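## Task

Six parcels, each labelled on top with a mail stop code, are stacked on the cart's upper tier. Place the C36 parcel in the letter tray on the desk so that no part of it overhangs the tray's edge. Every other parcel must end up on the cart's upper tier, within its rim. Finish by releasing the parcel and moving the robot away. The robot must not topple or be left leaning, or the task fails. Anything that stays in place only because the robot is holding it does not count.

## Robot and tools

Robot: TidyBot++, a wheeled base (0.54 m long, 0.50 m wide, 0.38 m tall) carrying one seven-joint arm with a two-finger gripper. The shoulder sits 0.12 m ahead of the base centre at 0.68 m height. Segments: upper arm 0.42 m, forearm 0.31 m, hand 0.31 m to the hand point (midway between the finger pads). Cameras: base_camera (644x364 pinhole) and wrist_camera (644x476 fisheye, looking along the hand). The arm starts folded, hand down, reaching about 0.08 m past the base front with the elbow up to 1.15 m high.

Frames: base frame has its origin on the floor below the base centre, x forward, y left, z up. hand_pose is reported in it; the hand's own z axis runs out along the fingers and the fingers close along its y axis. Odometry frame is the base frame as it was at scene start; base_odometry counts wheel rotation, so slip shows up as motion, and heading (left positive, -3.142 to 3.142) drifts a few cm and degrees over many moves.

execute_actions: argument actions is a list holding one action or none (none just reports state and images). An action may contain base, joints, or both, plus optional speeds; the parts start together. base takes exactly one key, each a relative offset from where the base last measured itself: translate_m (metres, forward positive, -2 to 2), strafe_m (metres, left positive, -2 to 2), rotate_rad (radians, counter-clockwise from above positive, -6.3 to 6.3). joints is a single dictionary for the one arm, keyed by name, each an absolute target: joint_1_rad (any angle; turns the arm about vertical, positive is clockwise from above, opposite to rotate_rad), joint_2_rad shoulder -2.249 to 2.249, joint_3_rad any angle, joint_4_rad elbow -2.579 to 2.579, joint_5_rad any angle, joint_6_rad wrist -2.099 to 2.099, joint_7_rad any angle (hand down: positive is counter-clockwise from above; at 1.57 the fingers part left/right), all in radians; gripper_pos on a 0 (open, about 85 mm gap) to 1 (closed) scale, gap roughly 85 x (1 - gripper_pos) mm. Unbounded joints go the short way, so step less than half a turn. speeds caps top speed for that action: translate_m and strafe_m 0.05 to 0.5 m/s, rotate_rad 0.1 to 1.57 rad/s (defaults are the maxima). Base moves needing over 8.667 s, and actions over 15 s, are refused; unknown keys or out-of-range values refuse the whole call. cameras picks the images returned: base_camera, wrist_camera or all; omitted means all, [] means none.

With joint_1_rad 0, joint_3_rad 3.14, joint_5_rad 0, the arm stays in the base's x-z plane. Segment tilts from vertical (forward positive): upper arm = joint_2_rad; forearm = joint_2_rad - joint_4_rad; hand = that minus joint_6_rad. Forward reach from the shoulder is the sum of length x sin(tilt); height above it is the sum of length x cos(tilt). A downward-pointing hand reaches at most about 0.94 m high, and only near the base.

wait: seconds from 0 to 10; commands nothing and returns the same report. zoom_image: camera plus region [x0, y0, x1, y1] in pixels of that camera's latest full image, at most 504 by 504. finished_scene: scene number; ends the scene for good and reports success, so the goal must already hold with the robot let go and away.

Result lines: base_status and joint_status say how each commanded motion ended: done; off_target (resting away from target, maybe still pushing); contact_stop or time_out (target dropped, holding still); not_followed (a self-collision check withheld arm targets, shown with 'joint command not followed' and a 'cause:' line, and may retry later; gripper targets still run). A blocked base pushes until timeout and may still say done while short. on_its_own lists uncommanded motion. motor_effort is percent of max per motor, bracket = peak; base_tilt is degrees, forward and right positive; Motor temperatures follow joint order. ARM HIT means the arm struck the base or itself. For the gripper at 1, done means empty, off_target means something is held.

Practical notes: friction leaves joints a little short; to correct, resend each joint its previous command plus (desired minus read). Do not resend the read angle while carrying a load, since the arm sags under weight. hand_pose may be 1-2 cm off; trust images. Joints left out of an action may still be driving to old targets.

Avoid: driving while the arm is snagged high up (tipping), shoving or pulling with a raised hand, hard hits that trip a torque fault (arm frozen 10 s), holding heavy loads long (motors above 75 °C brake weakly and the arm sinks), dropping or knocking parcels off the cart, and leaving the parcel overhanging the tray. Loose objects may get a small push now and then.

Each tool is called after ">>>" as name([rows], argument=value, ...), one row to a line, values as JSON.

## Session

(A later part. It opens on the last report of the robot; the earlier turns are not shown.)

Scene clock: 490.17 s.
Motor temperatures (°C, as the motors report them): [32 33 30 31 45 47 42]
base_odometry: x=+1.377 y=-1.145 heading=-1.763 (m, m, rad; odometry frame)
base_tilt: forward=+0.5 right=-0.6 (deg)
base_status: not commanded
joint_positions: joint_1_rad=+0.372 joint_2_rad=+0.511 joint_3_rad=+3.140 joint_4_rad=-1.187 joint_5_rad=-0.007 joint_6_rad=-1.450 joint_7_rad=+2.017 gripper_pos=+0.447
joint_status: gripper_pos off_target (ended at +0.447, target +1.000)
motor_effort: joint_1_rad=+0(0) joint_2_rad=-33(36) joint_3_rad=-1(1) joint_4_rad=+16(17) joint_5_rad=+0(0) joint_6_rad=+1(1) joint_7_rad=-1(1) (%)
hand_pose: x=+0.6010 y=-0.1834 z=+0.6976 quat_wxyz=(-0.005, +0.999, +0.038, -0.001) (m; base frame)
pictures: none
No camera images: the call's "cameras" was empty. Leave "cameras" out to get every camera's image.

>>> execute_actions([
  {"joints": {"joint_4_rad": -0.77, "joint_6_rad": -1.88}},
], cameras=["wrist_camera"])

Scene clock: 497.17 s.
Motor temperatures (°C, as the motors report them): [32 33 30 31 45 47 42]
base_odometry: x=+1.377 y=-1.145 heading=-1.763 (m, m, rad; odometry frame)
base_tilt: forward=+0.4 right=-0.6 (deg)
base_status: not commanded
joint_positions: joint_1_rad=+0.372 joint_2_rad=+0.516 joint_3_rad=+3.140 joint_4_rad=-0.791 joint_5_rad=-0.007 joint_6_rad=-1.849 joint_7_rad=+2.017 gripper_pos=+0.447
joint_status: all done
motor_effort: joint_1_rad=+1(0) joint_2_rad=-35(38) joint_3_rad=+0(1) joint_4_rad=+16(17) joint_5_rad=+1(0) joint_6_rad=+0(1) joint_7_rad=-1(1) (%)
hand_pose: x=+0.5926 y=-0.1803 z=+0.8186 quat_wxyz=(-0.006, +0.999, +0.039, -0.005) (m; base frame)
pictures: wrist_camera
Images, in order (width x height): wrist_camera 644x476.

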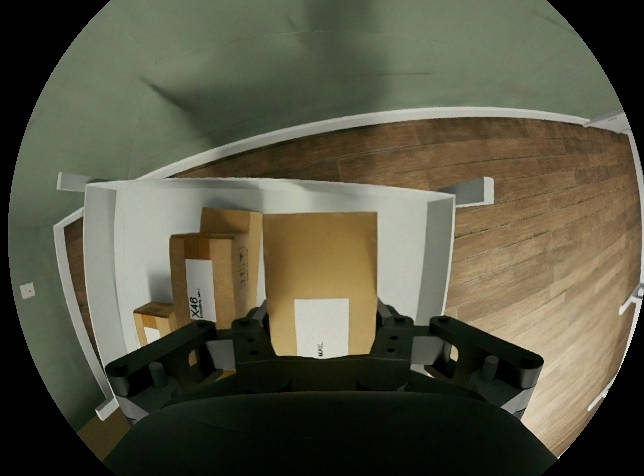

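>>> execute_actions([
  {"base": {"translate_m": -0.45}, "joints": {"joint_2_rad": -0.1, "joint_4_rad": -1.40}},
], cameras=["wrist_camera"])

>>> execute_actions([
  {"base": {"strafe_m": -2.0}, "joints": {"joint_1_rad": 1.32, "joint_6_rad": -1.2, "joint_7_rad": 1.535}},
])

Scene clock: 516.93 s.
Motor temperatures (°C, as the motors report them): [32 33 30 31 45 47 42]
base_odometry: x=+1.463 y=-0.703 heading=-1.762 (m, m, rad; odometry frame)
base_tilt: forward=+0.4 right=-0.6 (deg)
base_status: done
joint_positions: joint_1_rad=+0.377 joint_2_rad=-0.100 joint_3_rad=+3.140 joint_4_rad=-1.383 joint_5_rad=-0.006 joint_6_rad=-1.853 joint_7_rad=+2.017 gripper_pos=+0.447
joint_status: all done
motor_effort: joint_1_rad=+0(2) joint_2_rad=-12(40) joint_3_rad=+0(1) joint_4_rad=+16(17) joint_5_rad=+0(0) joint_6_rad=+2(3) joint_7_rad=-1(1) (%)
hand_pose: x=+0.3630 y=-0.0927 z=+0.8785 quat_wxyz=(-0.001, +0.999, +0.036, +0.004) (m; base frame)
pictures: wrist_camera
Images, in order (width x height): wrist_camera 644x476.

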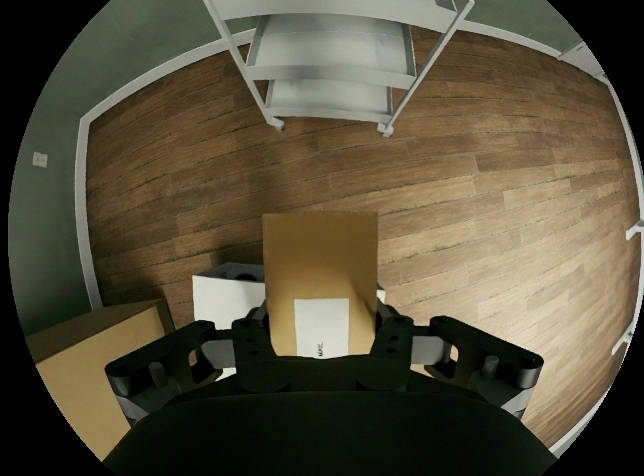

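Scene clock: 522.30 s.
Motor temperatures (°C, as the motors report them): [32 33 30 31 45 47 42]
base_odometry: x=-0.501 y=-0.322 heading=-1.763 (m, m, rad; odometry frame)
base_tilt: forward=+0.4 right=-0.6 (deg)
base_status: done
joint_positions: joint_1_rad=+1.309 joint_2_rad=-0.099 joint_3_rad=+3.136 joint_4_rad=-1.386 joint_5_rad=-0.006 joint_6_rad=-1.232 joint_7_rad=+1.569 gripper_pos=+0.447
joint_status: all done
motor_effort: joint_1_rad=+1(2) joint_2_rad=-18(20) joint_3_rad=+0(1) joint_4_rad=+20(20) joint_5_rad=+0(1) joint_6_rad=+6(6) joint_7_rad=-1(1) (%)
hand_pose: x=+0.2391 y=-0.4252 z=+0.9356 quat_wxyz=(+0.183, +0.757, -0.578, +0.245) (m; base frame)
pictures: base_camera, wrist_camera
Images, in order (width x height): base_camera 644x364, wrist_camera 644x476.

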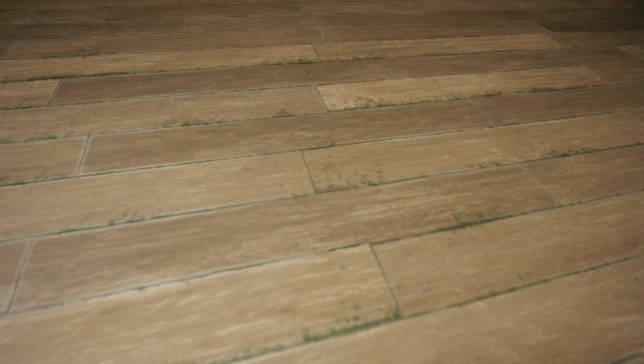

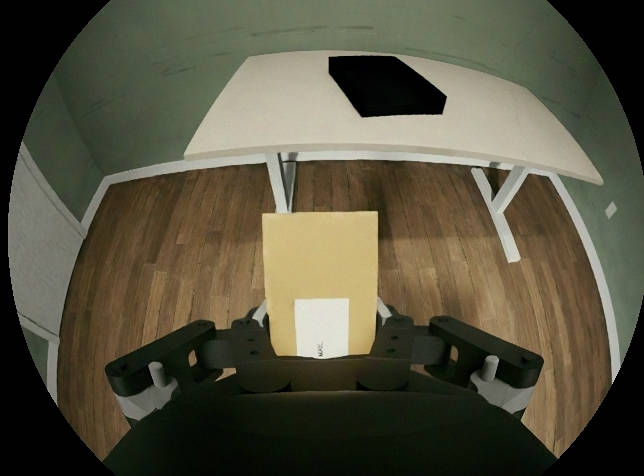

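>>> zoom_image(camera="wrist_camera", region=[300, 40, 480, 160])

Region (300, 40, 480, 160) of wrist_camera's 644x476 image, scaled by 2.800.

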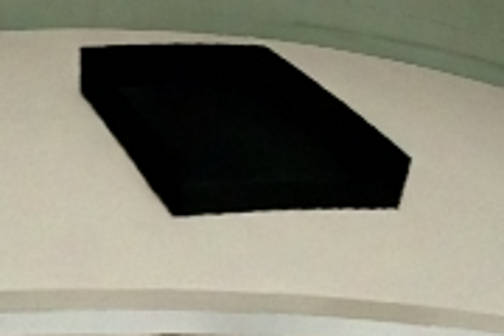

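>>> execute_actions([
  {"base": {"rotate_rad": -1.35}, "joints": {"joint_1_rad": -0.012, "joint_2_rad": 0.405, "joint_4_rad": -0.70, "joint_6_rad": -2.05, "joint_7_rad": 1.90}},
], cameras=["wrist_camera"])

Scene clock: 554.17 s.
Motor temperatures (°C, as the motors report them): [32 33 30 31 45 47 42]
base_odometry: x=-0.501 y=-0.322 heading=-3.112 (m, m, rad; odometry frame)
base_tilt: forward=+0.5 right=-0.6 (deg)
base_status: done
joint_positions: joint_1_rad=-0.007 joint_2_rad=+0.389 joint_3_rad=+3.137 joint_4_rad=-0.724 joint_5_rad=-0.003 joint_6_rad=-2.017 joint_7_rad=+1.865 gripper_pos=+0.447
joint_status: all done
motor_effort: joint_1_rad=+0(2) joint_2_rad=-30(31) joint_3_rad=-1(2) joint_4_rad=+16(20) joint_5_rad=+0(1) joint_6_rad=+1(6) joint_7_rad=-1(1) (%)
hand_pose: x=+0.5640 y=+0.0070 z=+0.8988 quat_wxyz=(-0.002, +0.988, +0.153, +0.006) (m; base frame)
pictures: wrist_camera
Images, in order (width x height): wrist_camera 644x476.

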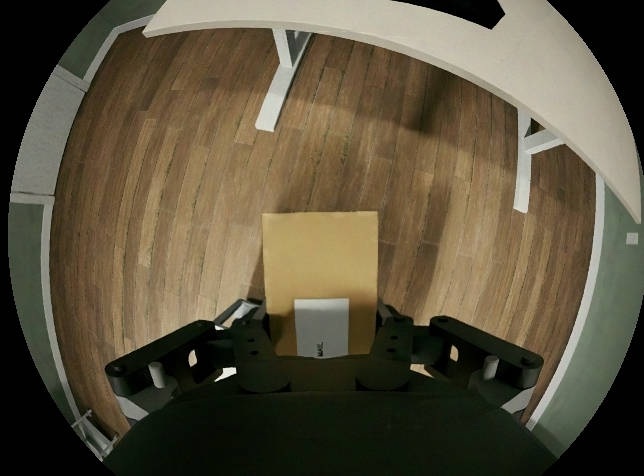

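>>> execute_actions([
  {"base": {"translate_m": 0.59}},
])

Scene clock: 560.40 s.
Motor temperatures (°C, as the motors report them): [32 33 30 31 45 47 42]
base_odometry: x=-1.091 y=-0.339 heading=-3.112 (m, m, rad; odometry frame)
base_tilt: forward=+0.5 right=-0.6 (deg)
base_status: done
joint_positions: joint_1_rad=-0.007 joint_2_rad=+0.402 joint_3_rad=+3.137 joint_4_rad=-0.721 joint_5_rad=-0.003 joint_6_rad=-2.021 joint_7_rad=+1.865 gripper_pos=+0.447
joint_status: not commanded
motor_effort: joint_1_rad=+0(1) joint_2_rad=-31(33) joint_3_rad=-1(1) joint_4_rad=+15(16) joint_5_rad=+1(0) joint_6_rad=+1(2) joint_7_rad=+0(1) (%)
hand_pose: x=+0.5662 y=+0.0071 z=+0.8939 quat_wxyz=(-0.003, +0.988, +0.153, -0.001) (m; base frame)
pictures: base_camera, wrist_camera
Images, in order (width x height): base_camera 644x364, wrist_camera 644x476.

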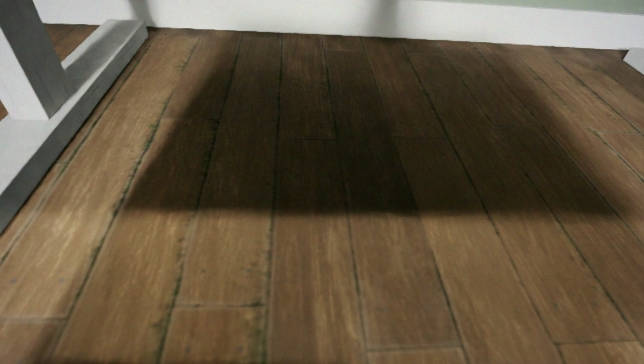

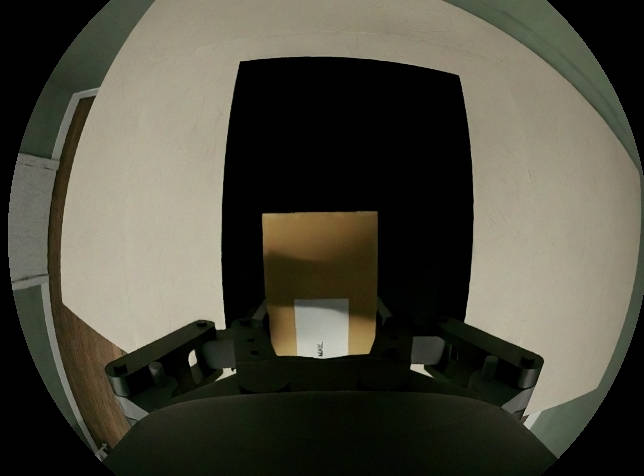

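>>> execute_actions([
  {"base": {"translate_m": 0.05}, "joints": {"joint_4_rad": -1.095, "joint_6_rad": -1.63}},
], cameras=["wrist_camera"])

Scene clock: 581.43 s.
Motor temperatures (°C, as the motors report them): [32 33 30 31 45 47 42]
base_odometry: x=-1.141 y=-0.340 heading=-3.113 (m, m, rad; odometry frame)
base_tilt: forward=+0.5 right=-0.6 (deg)
base_status: done
joint_positions: joint_1_rad=-0.007 joint_2_rad=+0.404 joint_3_rad=+3.137 joint_4_rad=-1.081 joint_5_rad=-0.003 joint_6_rad=-1.661 joint_7_rad=+1.865 gripper_pos=+0.447
joint_status: all done
motor_effort: joint_1_rad=+0(1) joint_2_rad=-32(35) joint_3_rad=-1(1) joint_4_rad=+17(18) joint_5_rad=+0(0) joint_6_rad=+1(0) joint_7_rad=-1(1) (%)
hand_pose: x=+0.5962 y=+0.0077 z=+0.7842 quat_wxyz=(-0.003, +0.988, +0.152, -0.002) (m; base frame)
pictures: wrist_camera
Images, in order (width x height): wrist_camera 644x476.

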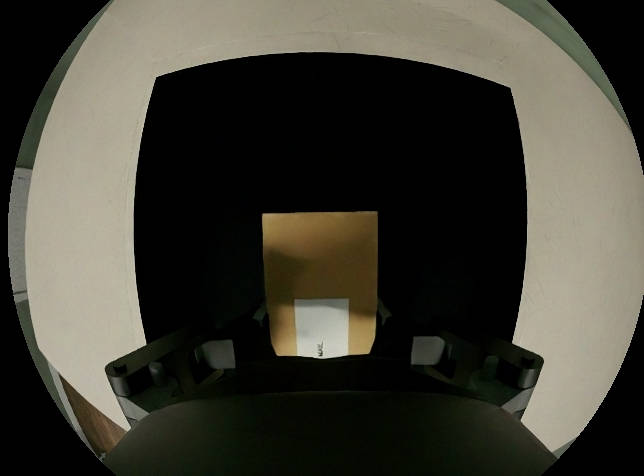

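>>> execute_actions([
  {"joints": {"joint_4_rad": -1.155, "joint_6_rad": -1.57}},
], cameras=[])

Scene clock: 587.47 s.
Motor temperatures (°C, as the motors report them): [32 33 30 31 45 47 42]
base_odometry: x=-1.141 y=-0.340 heading=-3.113 (m, m, rad; odometry frame)
base_tilt: forward=+0.5 right=-0.6 (deg)
base_status: not commanded
joint_positions: joint_1_rad=-0.007 joint_2_rad=+0.405 joint_3_rad=+3.137 joint_4_rad=-1.143 joint_5_rad=-0.003 joint_6_rad=-1.602 joint_7_rad=+1.865 gripper_pos=+0.447
joint_status: all done
motor_effort: joint_1_rad=+0(0) joint_2_rad=-32(34) joint_3_rad=-1(1) joint_4_rad=+17(18) joint_5_rad=+0(0) joint_6_rad=+0(0) joint_7_rad=+0(1) (%)
hand_pose: x=+0.5964 y=+0.0078 z=+0.7645 quat_wxyz=(-0.003, +0.988, +0.152, -0.004) (m; base frame)
pictures: none
No camera images: the call's "cameras" was empty. Leave "cameras" out to get every camera's image.

>>> execute_actions([
  {"joints": {"joint_4_rad": -1.183, "joint_6_rad": -1.54}},
], cameras=[])

Scene clock: 589.80 s.
Motor temperatures (°C, as the motors report them): [32 33 30 31 45 47 42]
base_odometry: x=-1.141 y=-0.340 heading=-3.113 (m, m, rad; odometry frame)
base_tilt: forward=+0.4 right=-0.6 (deg)
base_status: not commanded
joint_positions: joint_1_rad=-0.007 joint_2_rad=+0.404 joint_3_rad=+3.137 joint_4_rad=-1.167 joint_5_rad=-0.003 joint_6_rad=-1.574 joint_7_rad=+1.865 gripper_pos=+0.447
joint_status: all done
motor_effort: joint_1_rad=+0(0) joint_2_rad=-29(33) joint_3_rad=+0(1) joint_4_rad=+15(17) joint_5_rad=+1(1) joint_6_rad=+2(1) joint_7_rad=+0(1) (%)
hand_pose: x=+0.5977 y=+0.0078 z=+0.7576 quat_wxyz=(-0.003, +0.988, +0.152, -0.001) (m; base frame)
pictures: none
No camera images: the call's "cameras" was empty. Leave "cameras" out to get every camera's image.

Contact is showing in the motor effort (joint 2 and 4 effort dropped). Releasing now.

>>> execute_actions([
  {"joints": {"gripper_pos": 0.1}},
], cameras=[])

>>> execute_actions([
  {"joints": {"joint_2_rad": 0.2, "joint_4_rad": -0.95, "joint_6_rad": -1.8}},
], cameras=["wrist_camera"])

Scene clock: 595.07 s.
Motor temperatures (°C, as the motors report them): [32 33 30 31 45 47 42]
base_odometry: x=-1.141 y=-0.340 heading=-3.113 (m, m, rad; odometry frame)
base_tilt: forward=+0.5 right=-0.7 (deg)
base_status: not commanded
joint_positions: joint_1_rad=-0.007 joint_2_rad=+0.404 joint_3_rad=+3.137 joint_4_rad=-1.167 joint_5_rad=-0.003 joint_6_rad=-1.574 joint_7_rad=+1.865 gripper_pos=+0.100
joint_status: all done
motor_effort: joint_1_rad=+0(0) joint_2_rad=-31(32) joint_3_rad=-1(1) joint_4_rad=+17(17) joint_5_rad=+0(0) joint_6_rad=+1(1) joint_7_rad=-1(0) (%)
hand_pose: x=+0.5978 y=+0.0078 z=+0.7577 quat_wxyz=(-0.003, +0.988, +0.152, -0.001) (m; base frame)
pictures: none
No camera images: the call's "cameras" was empty. Leave "cameras" out to get every camera's image.

Scene clock: 596.57 s.
Motor temperatures (°C, as the motors report them): [32 33 30 31 45 47 42]
base_odometry: x=-1.141 y=-0.340 heading=-3.113 (m, m, rad; odometry frame)
base_tilt: forward=+0.5 right=-0.6 (deg)
base_status: not commanded
joint_positions: joint_1_rad=-0.007 joint_2_rad=+0.194 joint_3_rad=+3.137 joint_4_rad=-0.959 joint_5_rad=-0.003 joint_6_rad=-1.771 joint_7_rad=+1.865 gripper_pos=+0.100
joint_status: all done
motor_effort: joint_1_rad=+0(0) joint_2_rad=-24(36) joint_3_rad=-1(1) joint_4_rad=+16(17) joint_5_rad=+1(1) joint_6_rad=+3(3) joint_7_rad=+0(1) (%)
hand_pose: x=+0.5544 y=+0.0073 z=+0.9184 quat_wxyz=(+0.013, +0.982, +0.152, +0.108) (m; base frame)
pictures: wrist_camera
Images, in order (width x height): wrist_camera 644x476.

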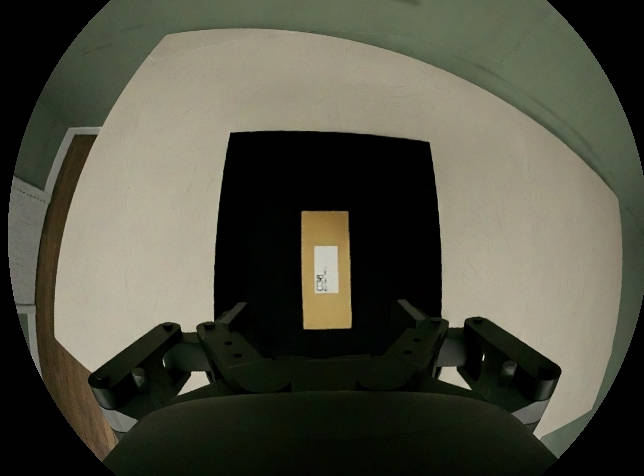

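>>> execute_actions([
  {"base": {"translate_m": -0.5}, "joints": {"joint_1_rad": -2.55, "joint_2_rad": -0.1, "joint_4_rad": -1.2, "joint_6_rad": -0.7, "joint_7_rad": 1.54}},
], cameras=["wrist_camera"])

Scene clock: 606.70 s.
Motor temperatures (°C, as the motors report them): [32 33 30 31 45 47 42]
base_odometry: x=-0.641 y=-0.326 heading=-3.113 (m, m, rad; odometry frame)
base_tilt: forward=+0.5 right=-0.6 (deg)
base_status: done
joint_positions: joint_1_rad=-2.539 joint_2_rad=-0.078 joint_3_rad=+3.133 joint_4_rad=-1.178 joint_5_rad=-0.003 joint_6_rad=-0.733 joint_7_rad=+1.576 gripper_pos=+0.100
joint_status: all done
motor_effort: joint_1_rad=+0(2) joint_2_rad=-17(27) joint_3_rad=+0(1) joint_4_rad=+19(19) joint_5_rad=+0(1) joint_6_rad=+8(9) joint_7_rad=-1(1) (%)
hand_pose: x=-0.3364 y=+0.3050 z=+1.1631 quat_wxyz=(-0.582, +0.231, +0.759, +0.178) (m; base frame)
pictures: wrist_camera
Images, in order (width x height): wrist_camera 644x476.

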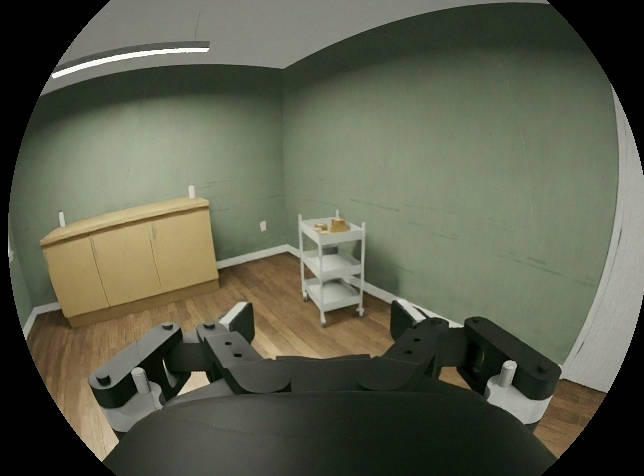

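>>> zoom_image(camera="wrist_camera", region=[285, 200, 385, 270])

Region (285, 200, 385, 270) of wrist_camera's 644x476 image, scaled by 5.040; it fills the top 353 rows of this view, and the rest is white.

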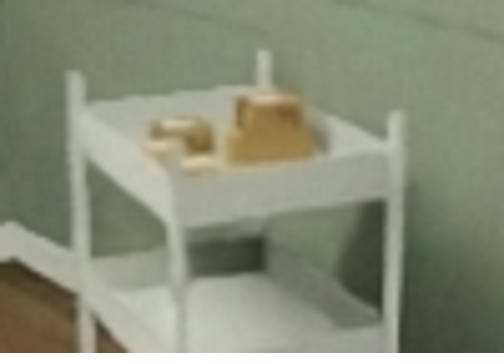

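All five other parcels are on the top tier, and C36 is in the tray. Finishing scene 1.

>>> finished_scene(scene=1)

The scene is finished: the task was done.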